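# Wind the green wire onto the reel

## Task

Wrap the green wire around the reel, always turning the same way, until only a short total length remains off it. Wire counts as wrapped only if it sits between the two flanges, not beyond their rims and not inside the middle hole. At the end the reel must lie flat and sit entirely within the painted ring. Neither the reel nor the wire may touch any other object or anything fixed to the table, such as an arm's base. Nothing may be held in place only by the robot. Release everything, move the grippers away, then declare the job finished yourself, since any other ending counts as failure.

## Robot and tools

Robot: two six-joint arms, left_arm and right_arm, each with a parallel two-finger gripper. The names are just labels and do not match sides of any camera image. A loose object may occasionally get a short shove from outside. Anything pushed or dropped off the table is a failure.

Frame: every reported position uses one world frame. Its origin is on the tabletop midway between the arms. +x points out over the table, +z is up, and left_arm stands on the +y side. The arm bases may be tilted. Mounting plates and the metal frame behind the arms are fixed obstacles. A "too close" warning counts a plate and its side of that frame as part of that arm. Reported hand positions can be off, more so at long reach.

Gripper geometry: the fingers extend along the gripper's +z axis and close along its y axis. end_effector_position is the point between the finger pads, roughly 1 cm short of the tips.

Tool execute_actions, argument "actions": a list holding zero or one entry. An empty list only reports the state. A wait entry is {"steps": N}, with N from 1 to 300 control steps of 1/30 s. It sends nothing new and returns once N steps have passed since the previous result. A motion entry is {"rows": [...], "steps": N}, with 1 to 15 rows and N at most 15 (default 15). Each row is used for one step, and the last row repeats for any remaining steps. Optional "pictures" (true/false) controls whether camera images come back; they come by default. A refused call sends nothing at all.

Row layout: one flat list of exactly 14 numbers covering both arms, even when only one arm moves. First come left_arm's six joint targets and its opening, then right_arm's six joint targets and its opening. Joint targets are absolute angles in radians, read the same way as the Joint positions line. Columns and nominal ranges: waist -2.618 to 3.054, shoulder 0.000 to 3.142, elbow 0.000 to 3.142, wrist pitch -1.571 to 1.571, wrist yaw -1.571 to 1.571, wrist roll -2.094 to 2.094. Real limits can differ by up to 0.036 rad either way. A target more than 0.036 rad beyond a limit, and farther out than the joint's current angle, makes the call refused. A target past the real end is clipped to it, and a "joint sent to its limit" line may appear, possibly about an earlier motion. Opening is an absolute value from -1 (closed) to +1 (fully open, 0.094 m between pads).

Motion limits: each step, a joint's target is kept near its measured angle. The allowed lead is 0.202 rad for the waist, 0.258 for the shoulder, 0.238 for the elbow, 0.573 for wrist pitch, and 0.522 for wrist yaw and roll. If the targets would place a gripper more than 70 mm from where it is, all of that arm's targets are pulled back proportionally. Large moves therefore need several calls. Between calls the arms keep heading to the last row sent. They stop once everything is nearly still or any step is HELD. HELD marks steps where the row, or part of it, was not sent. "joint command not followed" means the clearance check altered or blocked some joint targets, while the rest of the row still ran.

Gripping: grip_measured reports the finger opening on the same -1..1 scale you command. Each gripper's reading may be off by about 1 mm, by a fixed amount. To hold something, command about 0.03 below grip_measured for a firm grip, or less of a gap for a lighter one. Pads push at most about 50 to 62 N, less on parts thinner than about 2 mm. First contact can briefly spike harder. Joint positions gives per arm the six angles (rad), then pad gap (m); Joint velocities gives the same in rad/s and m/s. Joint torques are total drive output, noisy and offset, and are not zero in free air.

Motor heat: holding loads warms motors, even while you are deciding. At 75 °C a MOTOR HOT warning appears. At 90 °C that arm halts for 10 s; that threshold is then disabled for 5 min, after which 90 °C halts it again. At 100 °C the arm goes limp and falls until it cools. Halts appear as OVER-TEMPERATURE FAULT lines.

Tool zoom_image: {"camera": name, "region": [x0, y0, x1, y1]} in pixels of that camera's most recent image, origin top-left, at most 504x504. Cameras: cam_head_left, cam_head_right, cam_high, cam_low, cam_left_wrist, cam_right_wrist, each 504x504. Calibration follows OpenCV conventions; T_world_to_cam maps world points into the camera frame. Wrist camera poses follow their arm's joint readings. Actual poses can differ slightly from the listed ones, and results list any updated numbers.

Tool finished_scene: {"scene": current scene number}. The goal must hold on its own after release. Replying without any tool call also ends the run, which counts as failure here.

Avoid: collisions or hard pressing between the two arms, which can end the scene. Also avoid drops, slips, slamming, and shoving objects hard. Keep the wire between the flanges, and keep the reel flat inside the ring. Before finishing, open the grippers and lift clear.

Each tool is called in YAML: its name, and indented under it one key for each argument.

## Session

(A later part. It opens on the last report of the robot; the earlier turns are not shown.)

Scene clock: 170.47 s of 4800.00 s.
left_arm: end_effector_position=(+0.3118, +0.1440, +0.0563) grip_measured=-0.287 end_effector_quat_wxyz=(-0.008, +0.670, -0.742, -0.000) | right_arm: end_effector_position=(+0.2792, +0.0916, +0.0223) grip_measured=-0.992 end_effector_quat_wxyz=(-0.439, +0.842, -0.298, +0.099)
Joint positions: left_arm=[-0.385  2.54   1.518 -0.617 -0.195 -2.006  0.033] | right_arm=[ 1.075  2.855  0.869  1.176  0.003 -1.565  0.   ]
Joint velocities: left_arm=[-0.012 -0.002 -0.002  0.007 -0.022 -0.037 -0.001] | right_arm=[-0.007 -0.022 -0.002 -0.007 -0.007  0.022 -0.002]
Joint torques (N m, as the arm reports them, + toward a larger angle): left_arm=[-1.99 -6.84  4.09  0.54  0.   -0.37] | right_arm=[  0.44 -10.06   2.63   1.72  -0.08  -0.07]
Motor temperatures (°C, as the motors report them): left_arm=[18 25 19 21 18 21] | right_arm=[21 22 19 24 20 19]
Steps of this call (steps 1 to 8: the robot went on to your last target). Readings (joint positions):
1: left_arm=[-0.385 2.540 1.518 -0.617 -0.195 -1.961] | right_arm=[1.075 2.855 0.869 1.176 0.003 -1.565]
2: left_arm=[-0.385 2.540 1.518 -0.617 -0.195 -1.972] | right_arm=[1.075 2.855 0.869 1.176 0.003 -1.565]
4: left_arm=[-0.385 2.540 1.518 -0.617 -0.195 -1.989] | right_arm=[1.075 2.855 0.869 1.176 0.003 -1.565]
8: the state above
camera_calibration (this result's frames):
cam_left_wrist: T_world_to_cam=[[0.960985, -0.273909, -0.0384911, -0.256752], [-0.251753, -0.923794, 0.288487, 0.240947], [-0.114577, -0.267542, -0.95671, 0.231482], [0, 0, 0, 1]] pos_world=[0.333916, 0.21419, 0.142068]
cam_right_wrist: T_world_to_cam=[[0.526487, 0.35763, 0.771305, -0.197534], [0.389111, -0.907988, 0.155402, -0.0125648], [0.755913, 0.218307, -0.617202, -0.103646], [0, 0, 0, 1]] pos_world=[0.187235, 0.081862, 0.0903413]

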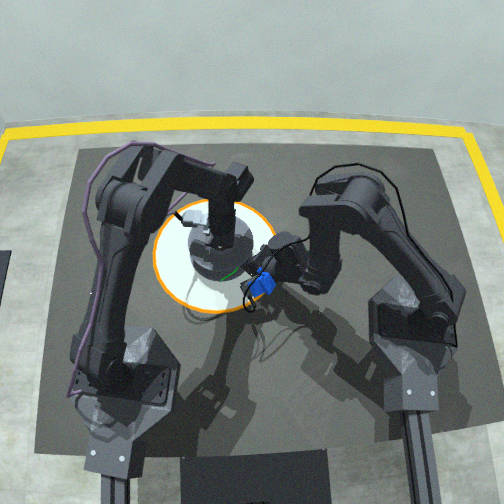

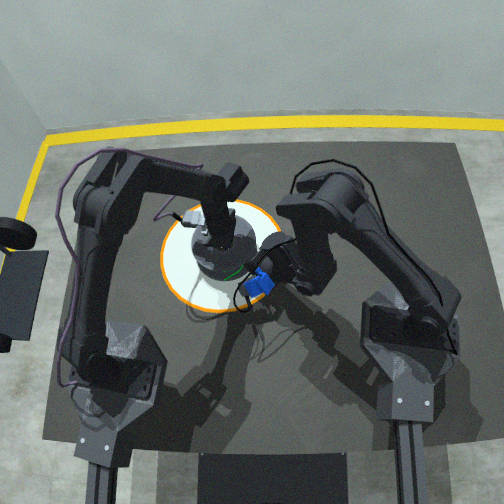

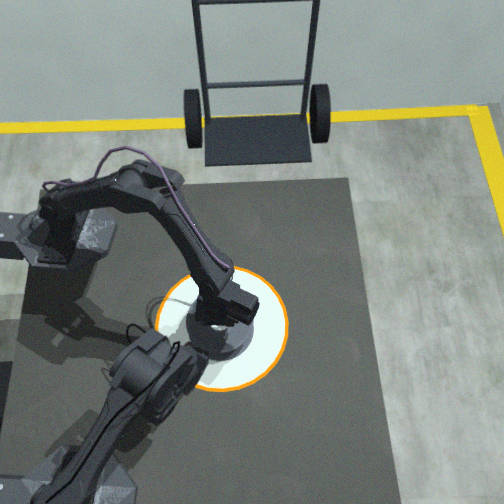

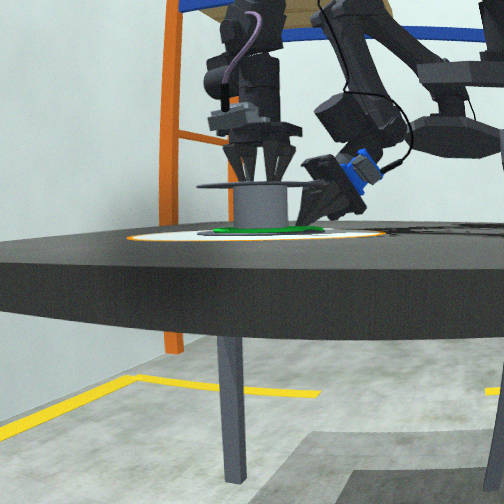

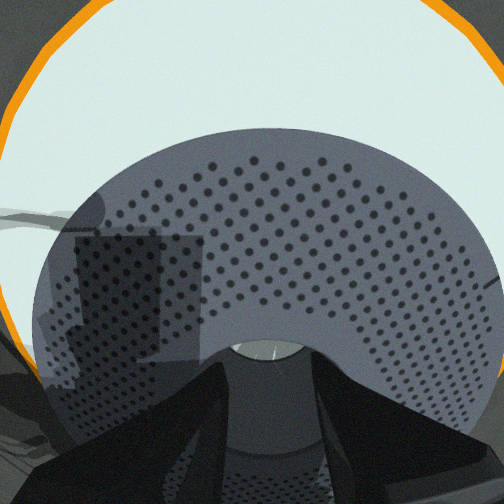

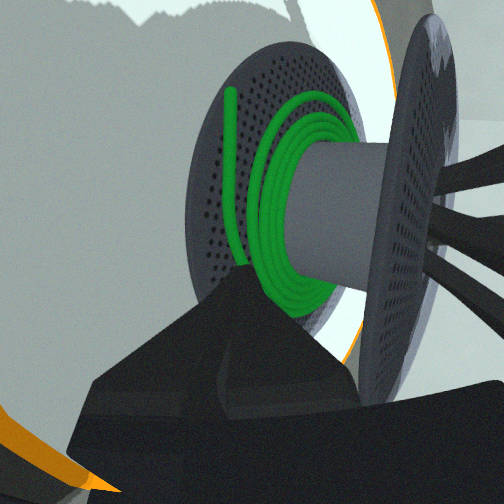

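execute_actions:
  actions:
    - {"rows":[[-0.384,2.537,1.507,-0.605,-0.195,-2.02,-0.6,1.07,2.87,0.89,1.165,0,-1.57,-1],[-0.384,2.537,1.507,-0.605,-0.195,-2.02,-0.6,1.07,2.87,0.89,1.165,0,-1.57,-1],[-0.384,2.537,1.507,-0.605,-0.195,-2.02,-0.6,1.07,2.87,0.89,1.165,0,-1.57,-1],[-0.384,2.537,1.507,-0.605,-0.195,-1.0,-0.6,1.07,2.87,0.89,1.165,0,-1.57,-1]],"steps":15}
  pictures: false

execute_actions:
  actions:
    - {"steps":8}
  pictures: false

execute_actions:
  actions:
    - {"rows":[[-0.384,2.55,1.507,-0.605,-0.195,-1.0,-0.45,1.07,2.87,0.89,1.165,0,-1.57,-1],[-0.384,2.55,1.507,-0.605,-0.195,-1.0,-0.38,1.07,2.87,0.89,1.165,0,-1.57,-1],[-0.384,2.55,1.507,-0.605,-0.195,-1.0,-0.34,1.07,2.87,0.89,1.165,0,-1.57,-1],[-0.384,2.56,1.507,-0.605,-0.195,-1.0,-0.31,1.07,2.87,0.89,1.165,0,-1.57,-1],[-0.384,2.57,1.507,-0.605,-0.195,-1.0,-0.28,1.07,2.87,0.89,1.165,0,-1.57,-1],[-0.384,2.58,1.507,-0.605,-0.195,-1.0,-0.28,1.07,2.87,0.89,1.165,0,-1.57,-1],[-0.384,2.58,1.507,-0.605,-0.195,-1.15,-0.28,1.07,2.87,0.89,1.165,0,-1.57,-1],[-0.384,2.58,1.507,-0.605,-0.195,-1.25,-0.28,1.07,2.87,0.89,1.165,0,-1.57,-1],[-0.384,2.58,1.507,-0.605,-0.195,-1.35,-0.28,1.07,2.87,0.89,1.165,0,-1.57,-1],[-0.384,2.58,1.507,-0.605,-0.195,-1.45,-0.28,1.07,2.87,0.89,1.165,0,-1.57,-1],[-0.384,2.58,1.507,-0.605,-0.195,-1.55,-0.28,1.07,2.87,0.89,1.165,0,-1.57,-1],[-0.384,2.58,1.507,-0.605,-0.195,-1.7,-0.28,1.07,2.87,0.89,1.165,0,-1.57,-1]],"steps":15}
  pictures: false

execute_actions:
  actions:
    - {"steps":14}

Scene clock: 175.33 s of 4800.00 s.
left_arm: end_effector_position=(+0.3129, +0.1438, +0.0570) grip_measured=-0.599 end_effector_quat_wxyz=(+0.009, -0.289, +0.957, +0.002) | right_arm: end_effector_position=(+0.2792, +0.0916, +0.0223) grip_measured=-0.992 end_effector_quat_wxyz=(-0.439, +0.842, -0.298, +0.099)
Joint positions: left_arm=[-0.384  2.538  1.518 -0.615 -0.195 -1.122  0.019] | right_arm=[ 1.075  2.855  0.869  1.176  0.003 -1.565  0.   ]
Joint velocities: left_arm=[ 0.012  0.017 -0.012 -0.022 -0.007  0.799  0.   ] | right_arm=[-0.007  0.002  0.002 -0.007 -0.022 -0.022  0.   ]
Joint torques (N m, as the arm reports them, + toward a larger angle): left_arm=[-2.19 -9.93  4.02  0.49 -0.02  0.08] | right_arm=[  0.45 -10.09   2.66   1.71  -0.07  -0.08]
Motor temperatures (°C, as the motors report them): left_arm=[18 25 19 21 18 21] | right_arm=[21 22 19 24 20 19]
Steps of this call (steps 1 to 30: the robot went on to your last target; steps 31 to 100: nothing new was sent; then 1.03 s passed at rest; steps 101 to 115: all 15 steps of this action). Readings (joint positions):
101: left_arm=[-0.385 2.537 1.518 -0.616 -0.195 -2.013] | right_arm=[1.075 2.855 0.869 1.176 0.003 -1.565]
102: left_arm=[-0.385 2.537 1.518 -0.615 -0.195 -2.013] | right_arm=[1.075 2.855 0.869 1.176 0.003 -1.565]
104: left_arm=[-0.384 2.538 1.518 -0.615 -0.195 -1.939] | right_arm=[1.075 2.855 0.869 1.176 0.003 -1.565]
108: left_arm=[-0.384 2.538 1.518 -0.615 -0.195 -1.546] | right_arm=[1.075 2.855 0.869 1.176 0.003 -1.565]
115: the state above

Scene clock: 175.60 s of 4800.00 s.
left_arm: end_effector_position=(+0.3129, +0.1438, +0.0570) grip_measured=-0.599 end_effector_quat_wxyz=(+0.009, -0.243, +0.970, +0.003) | right_arm: end_effector_position=(+0.2792, +0.0916, +0.0223) grip_measured=-0.992 end_effector_quat_wxyz=(-0.439, +0.842, -0.298, +0.099)
Joint positions: left_arm=[-0.384  2.538  1.518 -0.615 -0.195 -1.026  0.019] | right_arm=[ 1.075  2.855  0.869  1.176  0.003 -1.565  0.   ]
Joint velocities: left_arm=[-0.017  0.012 -0.017 -0.051  0.007  0.066  0.   ] | right_arm=[ 0.007 -0.002 -0.007 -0.022  0.007  0.051  0.   ]
Joint torques (N m, as the arm reports them, + toward a larger angle): left_arm=[ -2.04 -10.05   4.03   0.54  -0.05   0.06] | right_arm=[  0.47 -10.11   2.67   1.72  -0.07  -0.08]
Motor temperatures (°C, as the motors report them): left_arm=[18 25 19 21 18 21] | right_arm=[21 22 19 24 20 19]
Steps of this call (steps 1 to 8: the robot went on to your last target). Readings (joint positions):
1: left_arm=[-0.384 2.538 1.518 -0.615 -0.195 -1.099] | right_arm=[1.075 2.855 0.869 1.176 0.003 -1.565]
2: left_arm=[-0.384 2.538 1.518 -0.615 -0.195 -1.080] | right_arm=[1.075 2.855 0.869 1.176 0.003 -1.565]
4: left_arm=[-0.384 2.538 1.518 -0.615 -0.195 -1.054] | right_arm=[1.075 2.855 0.869 1.176 0.003 -1.565]
8: the state above

Scene clock: 176.10 s of 4800.00 s.
left_arm: end_effector_position=(+0.3115, +0.1443, +0.0556) grip_measured=-0.291 end_effector_quat_wxyz=(+0.007, -0.457, +0.890, +0.003) | right_arm: end_effector_position=(+0.2792, +0.0916, +0.0223) grip_measured=-0.992 end_effector_quat_wxyz=(-0.439, +0.842, -0.298, +0.099)
Joint positions: left_arm=[-0.384  2.542  1.518 -0.617 -0.195 -1.486  0.033] | right_arm=[ 1.075  2.855  0.869  1.176  0.003 -1.565  0.   ]
Joint velocities: left_arm=[-0.012 -0.007 -0.022 -0.007 -0.007 -1.136 -0.   ] | right_arm=[ 0.012 -0.007 -0.002 -0.007  0.007 -0.081  0.   ]
Joint torques (N m, as the arm reports them, + toward a larger angle): left_arm=[-2.19 -6.95  4.08  0.55 -0.06 -0.28] | right_arm=[  0.42 -10.05   2.67   1.75  -0.03  -0.08]
Motor temperatures (°C, as the motors report them): left_arm=[18 25 19 21 18 21] | right_arm=[21 22 19 24 20 19]
Steps of this call (steps 1 to 15: all 15 steps of this action). Readings (joint positions):
1: left_arm=[-0.384 2.539 1.518 -0.615 -0.195 -1.023] | right_arm=[1.075 2.855 0.869 1.176 0.003 -1.565]
2: left_arm=[-0.384 2.540 1.518 -0.615 -0.195 -1.019] | right_arm=[1.075 2.855 0.869 1.176 0.003 -1.565]
4: left_arm=[-0.384 2.543 1.518 -0.613 -0.195 -1.015] | right_arm=[1.075 2.855 0.869 1.176 0.003 -1.565]
8: left_arm=[-0.384 2.542 1.518 -0.617 -0.195 -1.060] | right_arm=[1.075 2.855 0.869 1.176 0.003 -1.565]
15: the state above

Scene clock: 176.57 s of 4800.00 s.
left_arm: end_effector_position=(+0.3117, +0.1443, +0.0559) grip_measured=-0.290 end_effector_quat_wxyz=(+0.008, -0.533, +0.846, +0.002) | right_arm: end_effector_position=(+0.2792, +0.0916, +0.0223) grip_measured=-0.992 end_effector_quat_wxyz=(-0.439, +0.842, -0.298, +0.099)
Joint positions: left_arm=[-0.384  2.541  1.518 -0.617 -0.195 -1.662  0.033] | right_arm=[ 1.075  2.855  0.869  1.176  0.003 -1.565  0.   ]
Joint velocities: left_arm=[ 0.012  0.017 -0.002 -0.022  0.007 -0.095 -0.   ] | right_arm=[-0.017  0.027 -0.032  0.022  0.037 -0.037 -0.   ]
Joint torques (N m, as the arm reports them, + toward a larger angle): left_arm=[-2.17 -7.13  3.82  0.51 -0.04 -0.4 ] | right_arm=[  0.47 -10.09   2.66   1.72  -0.07  -0.08]
Motor temperatures (°C, as the motors report them): left_arm=[18 25 19 21 18 21] | right_arm=[21 22 19 24 20 19]
Steps of this call (steps 1 to 14: the robot went on to your last target). Readings (joint positions):
1: left_arm=[-0.384 2.541 1.518 -0.617 -0.195 -1.523] | right_arm=[1.075 2.855 0.869 1.176 0.003 -1.565]
2: left_arm=[-0.384 2.541 1.518 -0.617 -0.195 -1.553] | right_arm=[1.075 2.855 0.869 1.176 0.003 -1.565]
4: left_arm=[-0.384 2.541 1.518 -0.617 -0.195 -1.595] | right_arm=[1.075 2.855 0.869 1.176 0.003 -1.565]
8: left_arm=[-0.384 2.541 1.518 -0.617 -0.195 -1.639] | right_arm=[1.075 2.855 0.869 1.176 0.003 -1.565]
14: the state above
camera_calibration (this result's frames):
cam_left_wrist: T_world_to_cam=[[0.811962, -0.581963, -0.0451239, -0.165251], [-0.547457, -0.786074, 0.287017, 0.313668], [-0.202504, -0.208343, -0.956862, 0.250075], [0, 0, 0, 1]] pos_world=[0.356539, 0.202498, 0.141803]
cam_right_wrist: T_world_to_cam=[[0.526487, 0.35763, 0.771305, -0.197534], [0.389111, -0.907988, 0.155402, -0.0125648], [0.755913, 0.218307, -0.617202, -0.103646], [0, 0, 0, 1]] pos_world=[0.187235, 0.081862, 0.0903413]

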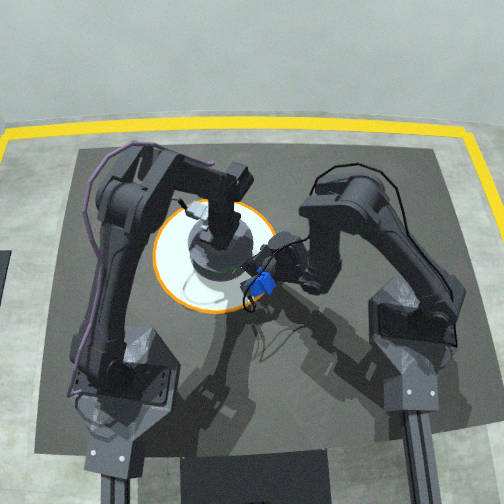

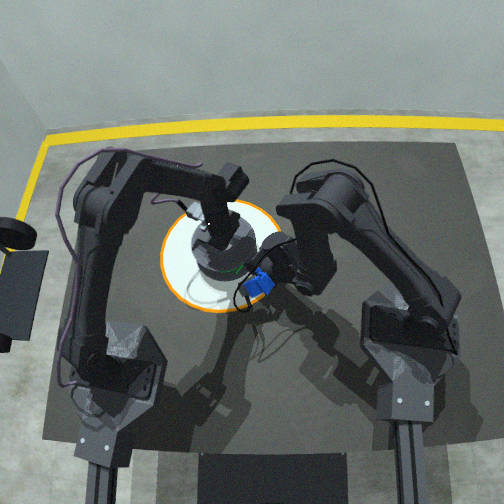

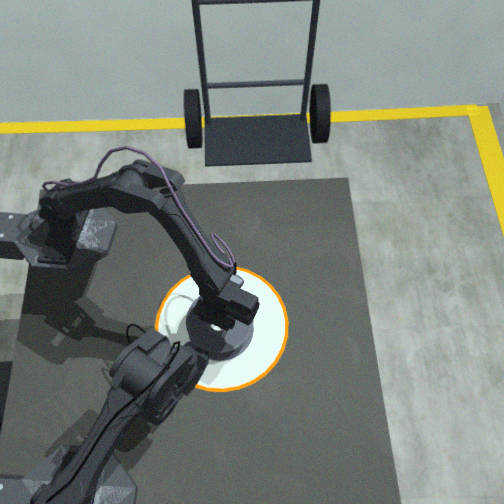

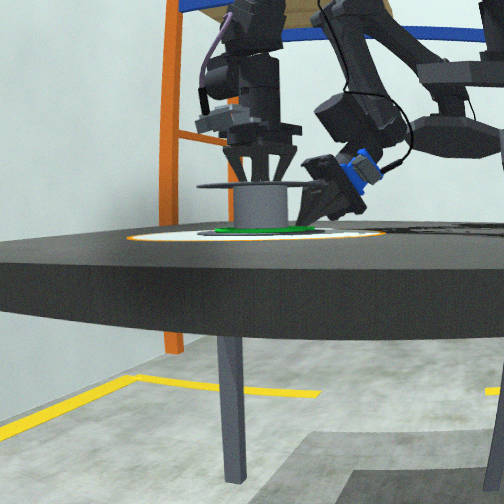

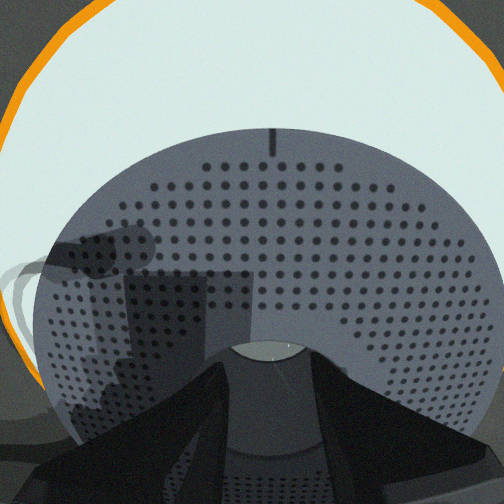

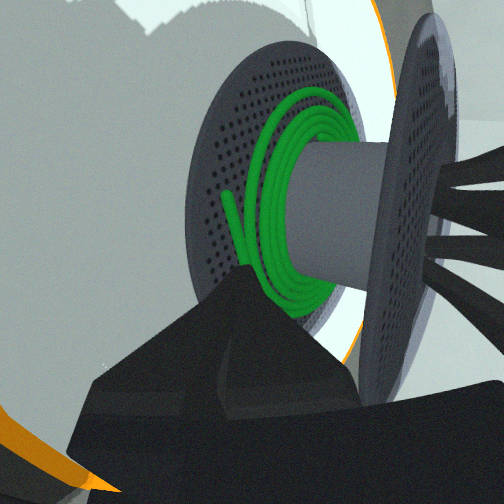

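execute_actions:
  actions:
    - {"rows":[[-0.384,2.56,1.507,-0.605,-0.195,-1.67,-0.28,1.07,2.85,0.865,1.17,0,-1.57,-1],[-0.384,2.56,1.507,-0.605,-0.195,-1.67,-0.28,1.07,2.847,0.86,1.17,0,-1.57,-1],[-0.384,2.56,1.507,-0.605,-0.195,-1.67,-0.28,1.07,2.844,0.855,1.17,0,-1.57,-1],[-0.384,2.56,1.507,-0.605,-0.195,-1.67,-0.28,1.07,2.841,0.85,1.17,0,-1.57,-1],[-0.384,2.56,1.507,-0.605,-0.195,-1.67,-0.28,1.07,2.838,0.845,1.17,0,-1.57,-1],[-0.384,2.56,1.507,-0.605,-0.195,-1.67,-0.28,1.07,2.835,0.84,1.17,0,-1.57,-1],[-0.384,2.56,1.507,-0.605,-0.195,-1.67,-0.28,1.07,2.832,0.835,1.17,0,-1.57,-1],[-0.384,2.56,1.507,-0.605,-0.195,-1.67,-0.28,1.07,2.829,0.83,1.17,0,-1.57,-1],[-0.384,2.56,1.507,-0.605,-0.195,-1.67,-0.28,1.07,2.826,0.825,1.17,0,-1.57,-1],[-0.384,2.56,1.507,-0.605,-0.195,-1.67,-0.28,1.07,2.823,0.82,1.17,0,-1.57,-1],[-0.384,2.56,1.507,-0.605,-0.195,-1.67,-0.28,1.07,2.82,0.815,1.17,0,-1.57,-1],[-0.384,2.56,1.507,-0.605,-0.195,-1.67,-0.28,1.07,2.817,0.81,1.17,0,-1.57,-1]],"steps":15}

Scene clock: 181.63 s of 4800.00 s.
left_arm: end_effector_position=(+0.3120, +0.1441, +0.0565) grip_measured=-0.289 end_effector_quat_wxyz=(+0.008, -0.536, +0.844, +0.001) | right_arm: end_effector_position=(+0.2741, +0.0846, +0.0224) grip_measured=-0.992 end_effector_quat_wxyz=(-0.432, +0.845, -0.299, +0.097)
Joint positions: left_arm=[-0.384  2.539  1.518 -0.617 -0.194 -1.668  0.033] | right_arm=[ 1.075  2.84   0.837  1.176  0.003 -1.565  0.   ]
Joint velocities: left_arm=[ 0.017  0.002 -0.007  0.037  0.007 -0.037  0.   ] | right_arm=[ 0.002 -0.037 -0.027  0.037 -0.037 -0.081 -0.001]
Joint torques (N m, as the arm reports them, + toward a larger angle): left_arm=[-2.14 -8.27  4.02  0.53 -0.04  0.01] | right_arm=[  0.44 -13.04  -0.87   1.75  -0.08  -0.08]
Motor temperatures (°C, as the motors report them): left_arm=[18 25 19 21 18 21] | right_arm=[21 22 19 24 20 19]
Steps of this call (steps 1 to 30: the robot went on to your last target; steps 31 to 100: nothing new was sent; then 1.23 s passed at rest; steps 101 to 115: all 15 steps of this action). Readings (joint positions):
101: left_arm=[-0.384 2.539 1.518 -0.617 -0.195 -1.668] | right_arm=[1.075 2.855 0.869 1.176 0.003 -1.565]
102: left_arm=[-0.384 2.539 1.518 -0.617 -0.194 -1.668] | right_arm=[1.075 2.855 0.869 1.176 0.003 -1.565]
104: left_arm=[-0.384 2.539 1.518 -0.617 -0.194 -1.668] | right_arm=[1.075 2.855 0.869 1.176 0.003 -1.565]
108: left_arm=[-0.384 2.539 1.518 -0.617 -0.194 -1.668] | right_arm=[1.075 2.855 0.869 1.176 0.003 -1.565]
115: the state above
camera_calibration (this result's frames):
cam_left_wrist: T_world_to_cam=[[0.815917, -0.576533, -0.0434651, -0.167708], [-0.542417, -0.789324, 0.287666, 0.312355], [-0.200157, -0.211136, -0.956744, 0.250327], [0, 0, 0, 1]] pos_world=[0.356367, 0.202713, 0.142355]
cam_right_wrist: T_world_to_cam=[[0.5336, 0.369069, 0.760959, -0.195163], [0.392138, -0.905163, 0.164033, -0.0182608], [0.749332, 0.210873, -0.627722, -0.0955045], [0, 0, 0, 1]] pos_world=[0.182864, 0.075639, 0.0915564]

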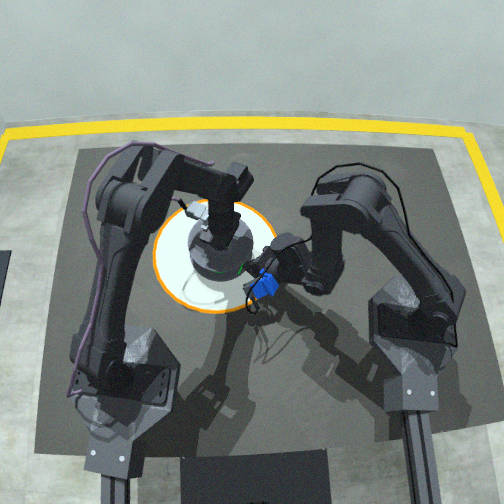

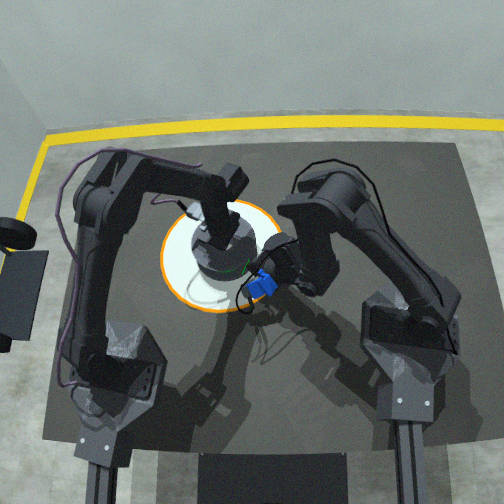

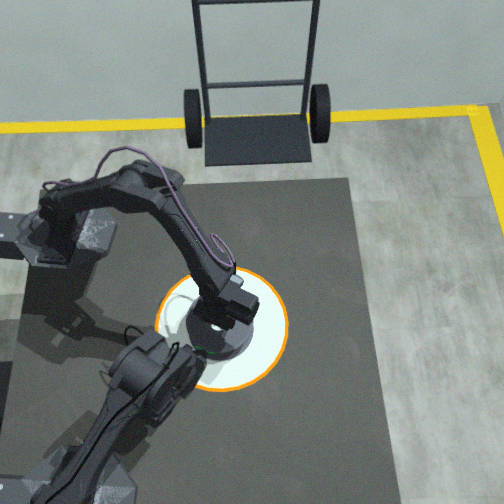

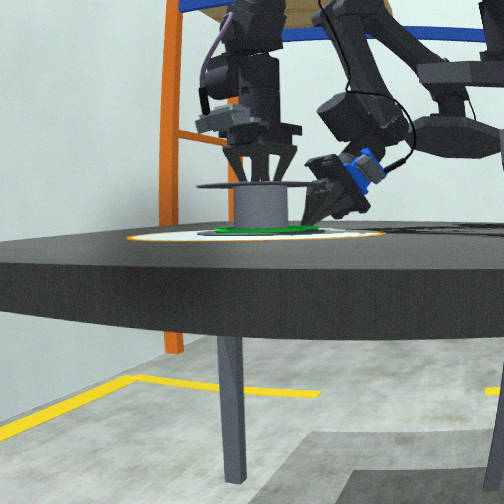

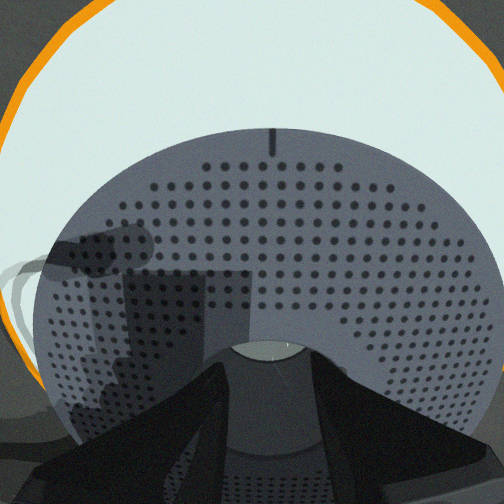

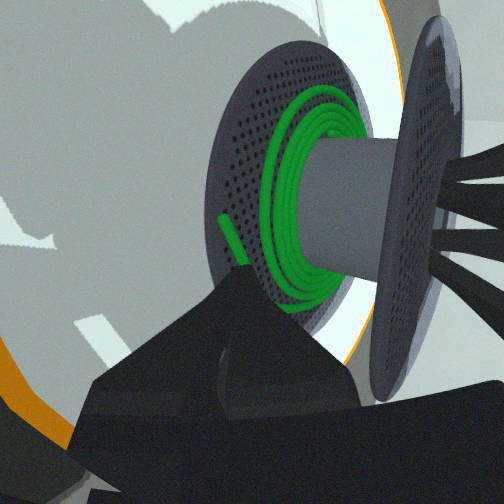

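execute_actions:
  actions:
    - {"rows":[[-0.384,2.56,1.507,-0.605,-0.195,-1.67,-0.28,1.07,2.814,0.803,1.17,0,-1.57,-1],[-0.384,2.56,1.507,-0.605,-0.195,-1.67,-0.28,1.07,2.811,0.796,1.17,0,-1.57,-1],[-0.384,2.56,1.507,-0.605,-0.195,-1.67,-0.28,1.07,2.808,0.789,1.17,0,-1.57,-1],[-0.384,2.56,1.507,-0.605,-0.195,-1.67,-0.28,1.07,2.805,0.782,1.17,0,-1.57,-1],[-0.384,2.56,1.507,-0.605,-0.195,-1.67,-0.28,1.07,2.802,0.775,1.17,0,-1.57,-1],[-0.384,2.56,1.507,-0.605,-0.195,-1.67,-0.28,1.07,2.799,0.768,1.17,0,-1.57,-1],[-0.384,2.56,1.507,-0.605,-0.195,-1.67,-0.28,1.07,2.796,0.761,1.17,0,-1.57,-1],[-0.384,2.56,1.507,-0.605,-0.195,-1.67,-0.28,1.07,2.793,0.754,1.17,0,-1.57,-1],[-0.384,2.56,1.507,-0.605,-0.195,-1.67,-0.28,1.07,2.79,0.747,1.17,0,-1.57,-1],[-0.384,2.56,1.507,-0.605,-0.195,-1.67,-0.28,1.07,2.787,0.74,1.17,0,-1.57,-1],[-0.384,2.56,1.507,-0.605,-0.195,-1.67,-0.28,1.07,2.784,0.733,1.17,0,-1.57,-1],[-0.384,2.56,1.507,-0.605,-0.195,-1.67,-0.28,1.07,2.78,0.725,1.17,0,-1.57,-1]],"steps":15}
  pictures: false

execute_actions:
  actions:
    - {"rows":[[-0.384,2.537,1.507,-0.605,-0.195,-1.67,-0.6,1.07,2.76,0.70,1.18,0,-1.57,-1],[-0.384,2.537,1.507,-0.605,-0.195,-1.67,-0.8,1.07,2.74,0.67,1.2,0,-1.57,-1],[-0.384,2.537,1.507,-0.605,-0.195,-1.67,-0.8,1.07,2.72,0.64,1.22,0,-1.57,-1],[-0.384,2.537,1.507,-0.605,-0.195,-1.67,-0.8,1.07,2.70,0.62,1.23,0,-1.57,-1]],"steps":15}

Scene clock: 187.87 s of 4800.00 s.
left_arm: end_effector_position=(+0.3120, +0.1441, +0.0565) grip_measured=-0.289 end_effector_quat_wxyz=(+0.008, -0.536, +0.844, +0.001) | right_arm: end_effector_position=(+0.2593, +0.0643, +0.0214) grip_measured=-0.992 end_effector_quat_wxyz=(-0.410, +0.856, -0.301, +0.089)
Joint positions: left_arm=[-0.384  2.539  1.518 -0.617 -0.194 -1.668  0.033] | right_arm=[ 1.075  2.805  0.751  1.176  0.003 -1.565  0.   ]
Joint velocities: left_arm=[ 0.012 -0.007 -0.007  0.007 -0.007 -0.037  0.   ] | right_arm=[-0.012 -0.022 -0.051 -0.022 -0.007  0.022  0.   ]
Joint torques (N m, as the arm reports them, + toward a larger angle): left_arm=[-2.2  -8.35  3.91  0.56 -0.07 -0.02] | right_arm=[  0.4  -12.94  -1.08   1.69  -0.07  -0.08]
Motor temperatures (°C, as the motors report them): left_arm=[18 25 20 21 18 21] | right_arm=[21 23 19 25 20 19]
Steps of this call (steps 1 to 15: the robot went on to your last target; steps 16 to 90: nothing new was sent; then 2.73 s passed at rest; steps 91 to 105: all 15 steps of this action). Readings (joint positions):
91: left_arm=[-0.384 2.539 1.518 -0.617 -0.194 -1.668] | right_arm=[1.075 2.840 0.837 1.176 0.003 -1.565]
92: left_arm=[-0.384 2.539 1.518 -0.617 -0.194 -1.668] | right_arm=[1.075 2.839 0.835 1.176 0.003 -1.565]
94: left_arm=[-0.384 2.539 1.518 -0.617 -0.194 -1.668] | right_arm=[1.075 2.834 0.824 1.176 0.003 -1.565]
98: left_arm=[-0.384 2.539 1.518 -0.617 -0.194 -1.668] | right_arm=[1.075 2.821 0.793 1.176 0.003 -1.565]
105: the state above

Scene clock: 188.37 s of 4800.00 s.
left_arm: end_effector_position=(+0.3125, +0.1438, +0.0567) grip_measured=-0.798 end_effector_quat_wxyz=(+0.008, -0.536, +0.844, +0.000) | right_arm: end_effector_position=(+0.2524, +0.0512, +0.0445) grip_measured=-0.992 end_effector_quat_wxyz=(-0.418, +0.852, -0.300, +0.092)
Joint positions: left_arm=[-0.384  2.539  1.518 -0.615 -0.194 -1.668  0.009] | right_arm=[ 1.075  2.719  0.643  1.217  0.003 -1.565  0.   ]
Joint velocities: left_arm=[-0.007 -0.007 -0.017 -0.022  0.051 -0.022 -0.001] | right_arm=[-0.007 -0.007 -0.002  0.022  0.007 -0.037 -0.   ]
Joint torques (N m, as the arm reports them, + toward a larger angle): left_arm=[-2.09 -9.81  3.95  0.55 -0.06 -0.04] | right_arm=[  0.37 -11.82  -1.01   1.93  -0.06  -0.08]
Motor temperatures (°C, as the motors report them): left_arm=[18 25 20 21 18 21] | right_arm=[21 23 19 25 20 19]
Steps of this call (steps 1 to 15: all 15 steps of this action). Readings (joint positions):
1: left_arm=[-0.384 2.538 1.518 -0.616 -0.194 -1.668] | right_arm=[1.075 2.802 0.747 1.176 0.003 -1.565]
2: left_arm=[-0.384 2.538 1.518 -0.616 -0.194 -1.668] | right_arm=[1.075 2.794 0.736 1.177 0.003 -1.565]
4: left_arm=[-0.384 2.539 1.518 -0.616 -0.194 -1.668] | right_arm=[1.075 2.761 0.691 1.186 0.003 -1.565]
8: left_arm=[-0.384 2.539 1.518 -0.615 -0.194 -1.668] | right_arm=[1.075 2.720 0.643 1.206 0.003 -1.565]
15: the state above
camera_calibration (this result's frames):
cam_left_wrist: T_world_to_cam=[[0.816454, -0.575938, -0.0412157, -0.168639], [-0.542352, -0.789418, 0.287529, 0.312373], [-0.198135, -0.212401, -0.956885, 0.250074], [0, 0, 0, 1]] pos_world=[0.356651, 0.202583, 0.142525]
cam_right_wrist: T_world_to_cam=[[0.546851, 0.390555, 0.740554, -0.191561], [0.39815, -0.899421, 0.18033, -0.0461263], [0.736499, 0.196238, -0.647349, -0.0535232], [0, 0, 0, 1]] pos_world=[0.16254, 0.0438314, 0.115531]

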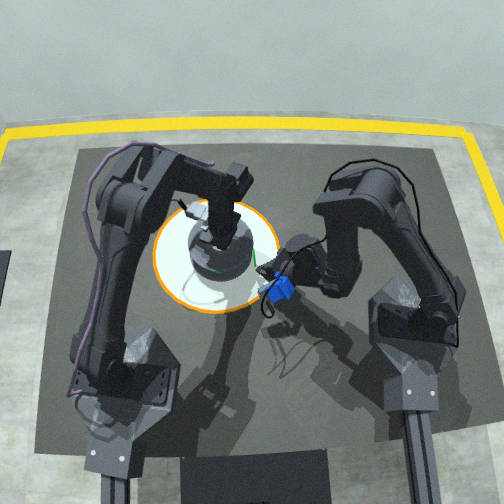

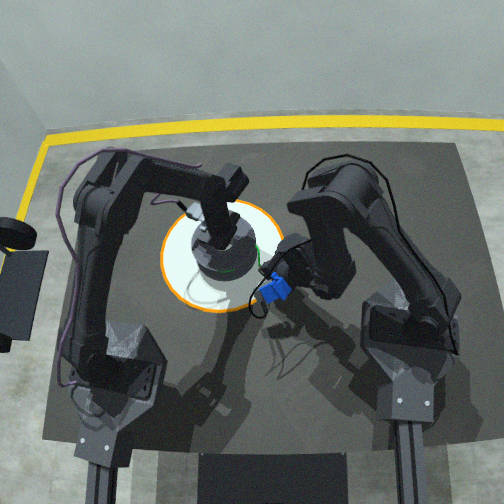

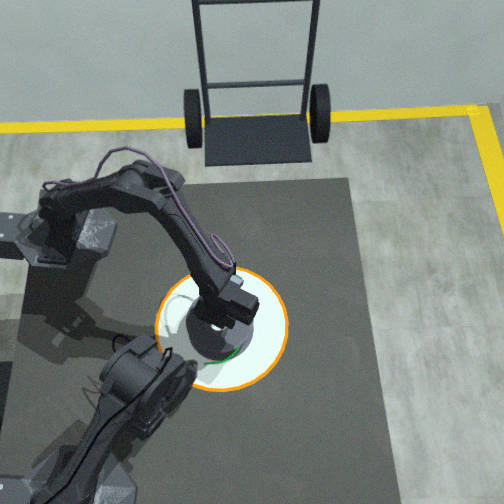

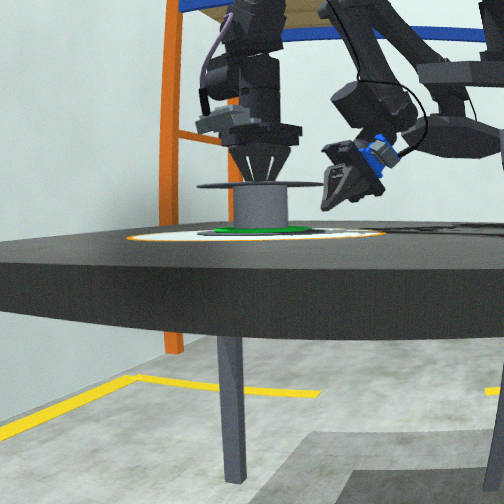

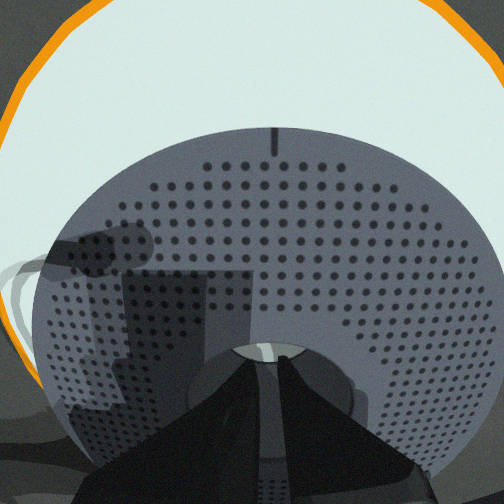

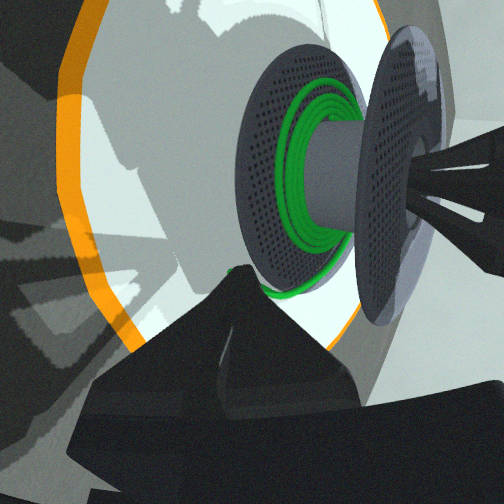

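execute_actions:
  actions:
    - {"rows":[[-0.384,2.537,1.507,-0.605,-0.195,0.25,-0.6,1.07,2.70,0.62,1.23,0,-1.57,-1]],"steps":15}
  pictures: false

execute_actions:
  actions:
    - {"steps":12}
  pictures: false

execute_actions:
  actions:
    - {"rows":[[-0.384,2.55,1.507,-0.605,-0.195,0.25,-0.45,1.07,2.70,0.62,1.23,0,-1.57,-1],[-0.384,2.55,1.507,-0.605,-0.195,0.25,-0.38,1.07,2.70,0.62,1.23,0,-1.57,-1],[-0.384,2.55,1.507,-0.605,-0.195,0.25,-0.34,1.07,2.70,0.62,1.23,0,-1.57,-1],[-0.384,2.56,1.507,-0.605,-0.195,0.25,-0.31,1.07,2.70,0.62,1.23,0,-1.57,-1],[-0.384,2.57,1.507,-0.605,-0.195,0.25,-0.28,1.07,2.70,0.62,1.23,0,-1.57,-1],[-0.384,2.58,1.507,-0.605,-0.195,0.25,-0.28,1.07,2.70,0.62,1.23,0,-1.57,-1],[-0.384,2.58,1.507,-0.605,-0.195,0.1,-0.28,1.07,2.70,0.62,1.23,0,-1.57,-1],[-0.384,2.58,1.507,-0.605,-0.195,-0.05,-0.28,1.07,2.70,0.62,1.23,0,-1.57,-1],[-0.384,2.58,1.507,-0.605,-0.195,-0.6,-0.28,1.07,2.70,0.62,1.23,0,-1.57,-1]],"steps":15}
  pictures: false

execute_actions:
  actions:
    - {"rows":[[-0.384,2.58,1.507,-0.605,-0.195,-0.6,-0.28,1.07,2.76,0.68,1.20,0,-1.57,-1],[-0.384,2.58,1.507,-0.605,-0.195,-0.6,-0.28,1.07,2.77,0.70,1.19,0,-1.57,-1],[-0.384,2.58,1.507,-0.605,-0.195,-0.6,-0.28,1.07,2.78,0.72,1.18,0,-1.57,-1],[-0.384,2.58,1.507,-0.605,-0.195,-0.6,-0.28,1.07,2.79,0.74,1.17,0,-1.57,-1],[-0.384,2.58,1.507,-0.605,-0.195,-0.6,-0.28,1.07,2.80,0.76,1.16,0,-1.57,-1],[-0.384,2.58,1.507,-0.605,-0.195,-0.6,-0.28,1.07,2.81,0.78,1.15,0,-1.57,-1],[-0.384,2.58,1.507,-0.605,-0.195,-0.6,-0.28,1.07,2.82,0.80,1.15,0,-1.57,-1],[-0.384,2.58,1.507,-0.605,-0.195,-0.6,-0.28,1.07,2.83,0.82,1.15,0,-1.57,-1],[-0.384,2.58,1.507,-0.605,-0.195,-0.6,-0.28,1.07,2.84,0.835,1.15,0,-1.57,-1],[-0.384,2.58,1.507,-0.605,-0.195,-0.6,-0.28,1.07,2.85,0.845,1.15,0,-1.57,-1]],"steps":15}
  pictures: false

execute_actions:
  actions:
    - {"steps":8}

Scene clock: 196.07 s of 4800.00 s.
left_arm: end_effector_position=(+0.3126, +0.1438, +0.0567) grip_measured=-0.601 end_effector_quat_wxyz=(+0.006, +0.158, +0.987, +0.006) | right_arm: end_effector_position=(+0.2526, +0.0514, +0.0447) grip_measured=-0.992 end_effector_quat_wxyz=(-0.418, +0.852, -0.300, +0.092)
Joint positions: left_arm=[-0.384  2.539  1.518 -0.615 -0.194 -0.219  0.019] | right_arm=[ 1.075  2.719  0.643  1.218  0.003 -1.565  0.   ]
Joint velocities: left_arm=[-0.012 -0.012  0.002 -0.066 -0.037  2.747  0.   ] | right_arm=[-0.002 -0.007 -0.007  0.007  0.051 -0.066 -0.001]
Joint torques (N m, as the arm reports them, + toward a larger angle): left_arm=[-2.22 -9.93  4.12  0.58 -0.05 -0.03] | right_arm=[  0.36 -11.77  -1.04   1.9   -0.06  -0.07]
Motor temperatures (°C, as the motors report them): left_arm=[18 26 20 21 18 21] | right_arm=[21 23 19 25 20 19]
Steps of this call (steps 1 to 15: the robot went on to your last target; steps 16 to 90: nothing new was sent; then 4.20 s passed at rest; steps 91 to 105: all 15 steps of this action). Readings (joint positions):
91: left_arm=[-0.384 2.539 1.518 -0.615 -0.194 -1.594] | right_arm=[1.075 2.719 0.643 1.218 0.003 -1.565]
92: left_arm=[-0.384 2.539 1.518 -0.615 -0.194 -1.495] | right_arm=[1.075 2.719 0.643 1.218 0.003 -1.565]
94: left_arm=[-0.384 2.539 1.518 -0.615 -0.194 -1.298] | right_arm=[1.075 2.719 0.643 1.218 0.003 -1.565]
98: left_arm=[-0.384 2.539 1.518 -0.615 -0.194 -0.906] | right_arm=[1.075 2.719 0.643 1.218 0.003 -1.565]
105: the state above

Scene clock: 196.47 s of 4800.00 s.
left_arm: end_effector_position=(+0.3126, +0.1438, +0.0567) grip_measured=-0.601 end_effector_quat_wxyz=(+0.005, +0.365, +0.931, +0.007) | right_arm: end_effector_position=(+0.2526, +0.0514, +0.0447) grip_measured=-0.992 end_effector_quat_wxyz=(-0.418, +0.852, -0.300, +0.092)
Joint positions: left_arm=[-0.384  2.539  1.518 -0.615 -0.194  0.212  0.019] | right_arm=[ 1.075  2.719  0.643  1.218  0.003 -1.565  0.   ]
Joint velocities: left_arm=[-0.012  0.022  0.007  0.007  0.007  0.183 -0.001] | right_arm=[ 0.007  0.002 -0.012 -0.037 -0.007  0.007  0.   ]
Joint torques (N m, as the arm reports them, + toward a larger angle): left_arm=[-2.15 -9.94  3.93  0.55 -0.07  0.07] | right_arm=[  0.39 -11.82  -1.     1.89  -0.07  -0.08]
Motor temperatures (°C, as the motors report them): left_arm=[18 26 20 21 18 21] | right_arm=[21 23 19 25 20 19]
Steps of this call (steps 1 to 12: the robot went on to your last target). Readings (joint positions):
1: left_arm=[-0.384 2.539 1.518 -0.615 -0.194 -0.128] | right_arm=[1.075 2.719 0.643 1.218 0.003 -1.565]
2: left_arm=[-0.384 2.539 1.518 -0.615 -0.194 -0.053] | right_arm=[1.075 2.719 0.643 1.218 0.003 -1.565]
4: left_arm=[-0.384 2.539 1.518 -0.615 -0.194 0.054] | right_arm=[1.075 2.719 0.643 1.218 0.003 -1.565]
8: left_arm=[-0.384 2.539 1.518 -0.615 -0.194 0.166] | right_arm=[1.075 2.719 0.643 1.218 0.003 -1.565]
12: the state above

Scene clock: 196.97 s of 4800.00 s.
left_arm: end_effector_position=(+0.3112, +0.1445, +0.0556) grip_measured=-0.292 end_effector_quat_wxyz=(+0.004, +0.081, +0.997, +0.007) | right_arm: end_effector_position=(+0.2526, +0.0514, +0.0447) grip_measured=-0.992 end_effector_quat_wxyz=(-0.418, +0.852, -0.300, +0.092)
Joint positions: left_arm=[-0.384  2.542  1.518 -0.619 -0.195 -0.376  0.033] | right_arm=[ 1.075  2.719  0.643  1.218  0.003 -1.565  0.   ]
Joint velocities: left_arm=[ 0.007 -0.007  0.002 -0.037  0.022 -1.399 -0.   ] | right_arm=[ 0.017 -0.012  0.007 -0.037 -0.051 -0.007 -0.   ]
Joint torques (N m, as the arm reports them, + toward a larger angle): left_arm=[-2.26 -6.96  3.9   0.56 -0.01 -0.29] | right_arm=[  0.37 -11.8   -1.01   1.89  -0.07  -0.08]
Motor temperatures (°C, as the motors report them): left_arm=[18 26 20 21 18 21] | right_arm=[21 23 19 25 20 19]
Steps of this call (steps 1 to 15: all 15 steps of this action). Readings (joint positions):
1: left_arm=[-0.384 2.540 1.518 -0.615 -0.194 0.218] | right_arm=[1.075 2.719 0.643 1.218 0.003 -1.565]
2: left_arm=[-0.384 2.541 1.518 -0.615 -0.194 0.223] | right_arm=[1.075 2.719 0.643 1.218 0.003 -1.565]
4: left_arm=[-0.384 2.543 1.518 -0.614 -0.195 0.230] | right_arm=[1.075 2.719 0.643 1.218 0.003 -1.565]
8: left_arm=[-0.384 2.542 1.518 -0.619 -0.195 0.178] | right_arm=[1.075 2.719 0.643 1.218 0.003 -1.565]
15: the state above

Scene clock: 197.47 s of 4800.00 s.
left_arm: end_effector_position=(+0.3112, +0.1445, +0.0556) grip_measured=-0.291 end_effector_quat_wxyz=(+0.005, -0.014, +1.000, +0.006) | right_arm: end_effector_position=(+0.2724, +0.0820, +0.0240) grip_measured=-0.992 end_effector_quat_wxyz=(-0.431, +0.846, -0.299, +0.096)
Joint positions: left_arm=[-0.384  2.542  1.518 -0.619 -0.195 -0.566  0.033] | right_arm=[ 1.075  2.831  0.822  1.18   0.003 -1.565  0.   ]
Joint velocities: left_arm=[-0.007 -0.007 -0.007 -0.037 -0.022 -0.066  0.   ] | right_arm=[ 0.007 -0.012 -0.002 -0.066 -0.037 -0.066 -0.002]
Joint torques (N m, as the arm reports them, + toward a larger angle): left_arm=[-2.45 -7.13  4.13  0.56 -0.04 -0.35] | right_arm=[ 0.44 -9.47  2.61  1.62 -0.07 -0.07]
Motor temperatures (°C, as the motors report them): left_arm=[18 26 20 21 18 21] | right_arm=[21 23 19 25 20 19]
Steps of this call (steps 1 to 15: all 15 steps of this action). Readings (joint positions):
1: left_arm=[-0.384 2.542 1.518 -0.619 -0.195 -0.416] | right_arm=[1.075 2.722 0.644 1.218 0.003 -1.565]
2: left_arm=[-0.384 2.542 1.518 -0.619 -0.195 -0.448] | right_arm=[1.075 2.728 0.649 1.218 0.003 -1.565]
4: left_arm=[-0.384 2.542 1.518 -0.619 -0.195 -0.493] | right_arm=[1.075 2.752 0.677 1.212 0.003 -1.565]
8: left_arm=[-0.384 2.542 1.518 -0.619 -0.195 -0.540] | right_arm=[1.075 2.799 0.757 1.187 0.003 -1.565]
15: the state above

Scene clock: 197.73 s of 4800.00 s.
left_arm: end_effector_position=(+0.3112, +0.1445, +0.0556) grip_measured=-0.291 end_effector_quat_wxyz=(+0.005, -0.017, +1.000, +0.006) | right_arm: end_effector_position=(+0.2720, +0.0816, +0.0233) grip_measured=-0.992 end_effector_quat_wxyz=(-0.429, +0.847, -0.299, +0.096)
Joint positions: left_arm=[-0.384  2.542  1.518 -0.619 -0.195 -0.571  0.033] | right_arm=[ 1.075  2.831  0.822  1.176  0.003 -1.565  0.   ]
Joint velocities: left_arm=[-0.032 -0.012 -0.012 -0.037  0.066 -0.007 -0.   ] | right_arm=[-0.002 -0.002 -0.017 -0.022 -0.022 -0.007 -0.001]
Joint torques (N m, as the arm reports them, + toward a larger angle): left_arm=[-2.09 -6.96  3.95  0.58 -0.03 -0.31] | right_arm=[ 0.43 -9.44  2.65  1.53 -0.06 -0.07]
Motor temperatures (°C, as the motors report them): left_arm=[18 26 20 21 18 21] | right_arm=[21 23 19 25 20 19]
Steps of this call (steps 1 to 8: the robot went on to your last target). Readings (joint positions):
1: left_arm=[-0.384 2.542 1.518 -0.619 -0.195 -0.567] | right_arm=[1.075 2.831 0.822 1.179 0.003 -1.565]
2: left_arm=[-0.384 2.542 1.518 -0.619 -0.195 -0.568] | right_arm=[1.075 2.831 0.822 1.178 0.003 -1.565]
4: left_arm=[-0.384 2.542 1.518 -0.619 -0.195 -0.569] | right_arm=[1.075 2.831 0.822 1.177 0.003 -1.565]
8: the state above
camera_calibration (this result's frames):
cam_left_wrist: T_world_to_cam=[[-0.141755, -0.988012, -0.0611353, 0.191626], [-0.948067, 0.11774, 0.295476, 0.307231], [-0.284736, 0.0998455, -0.953392, 0.230592], [0, 0, 0, 1]] pos_world=[0.384097, 0.130132, 0.14078]
cam_right_wrist: T_world_to_cam=[[0.536256, 0.373356, 0.756991, -0.194529], [0.393303, -0.904064, 0.167276, -0.0207961], [0.746822, 0.208024, -0.631651, -0.0917674], [0, 0, 0, 1]] pos_world=[0.18103, 0.0729173, 0.0927702]

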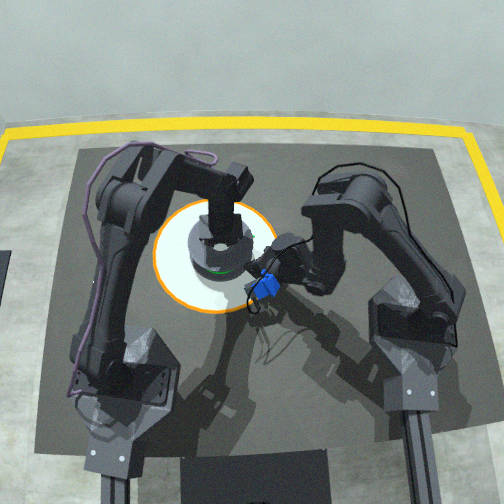

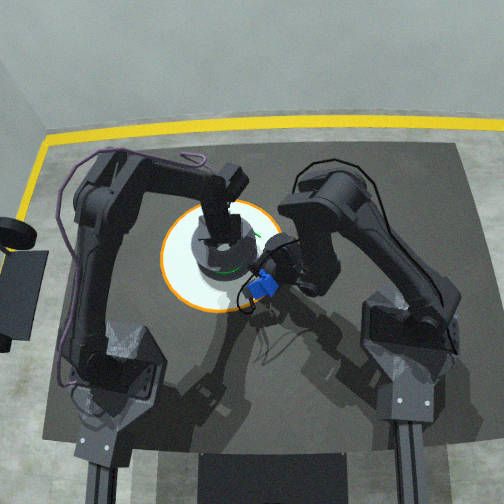

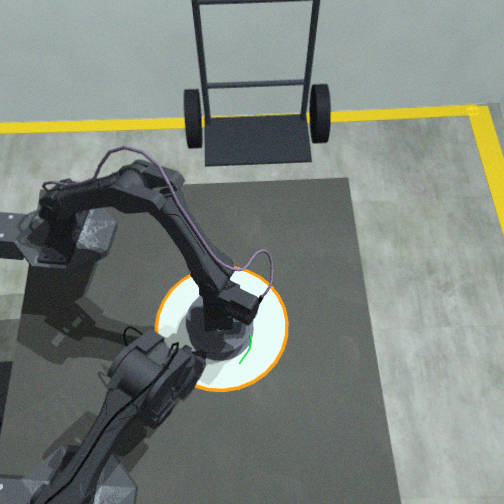

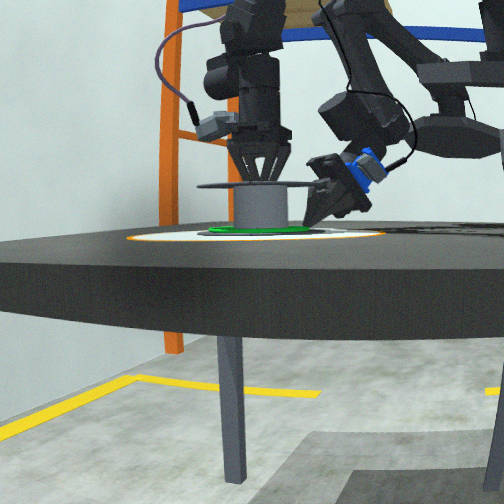

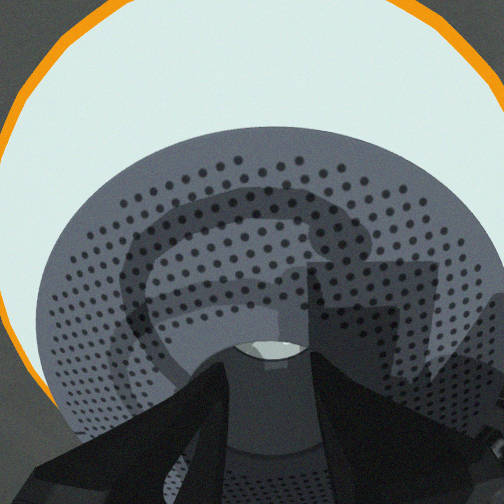

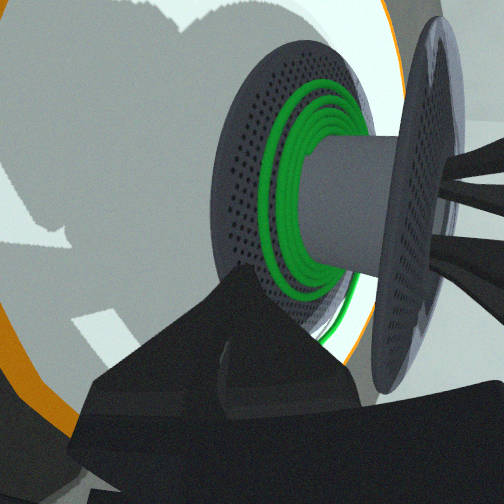

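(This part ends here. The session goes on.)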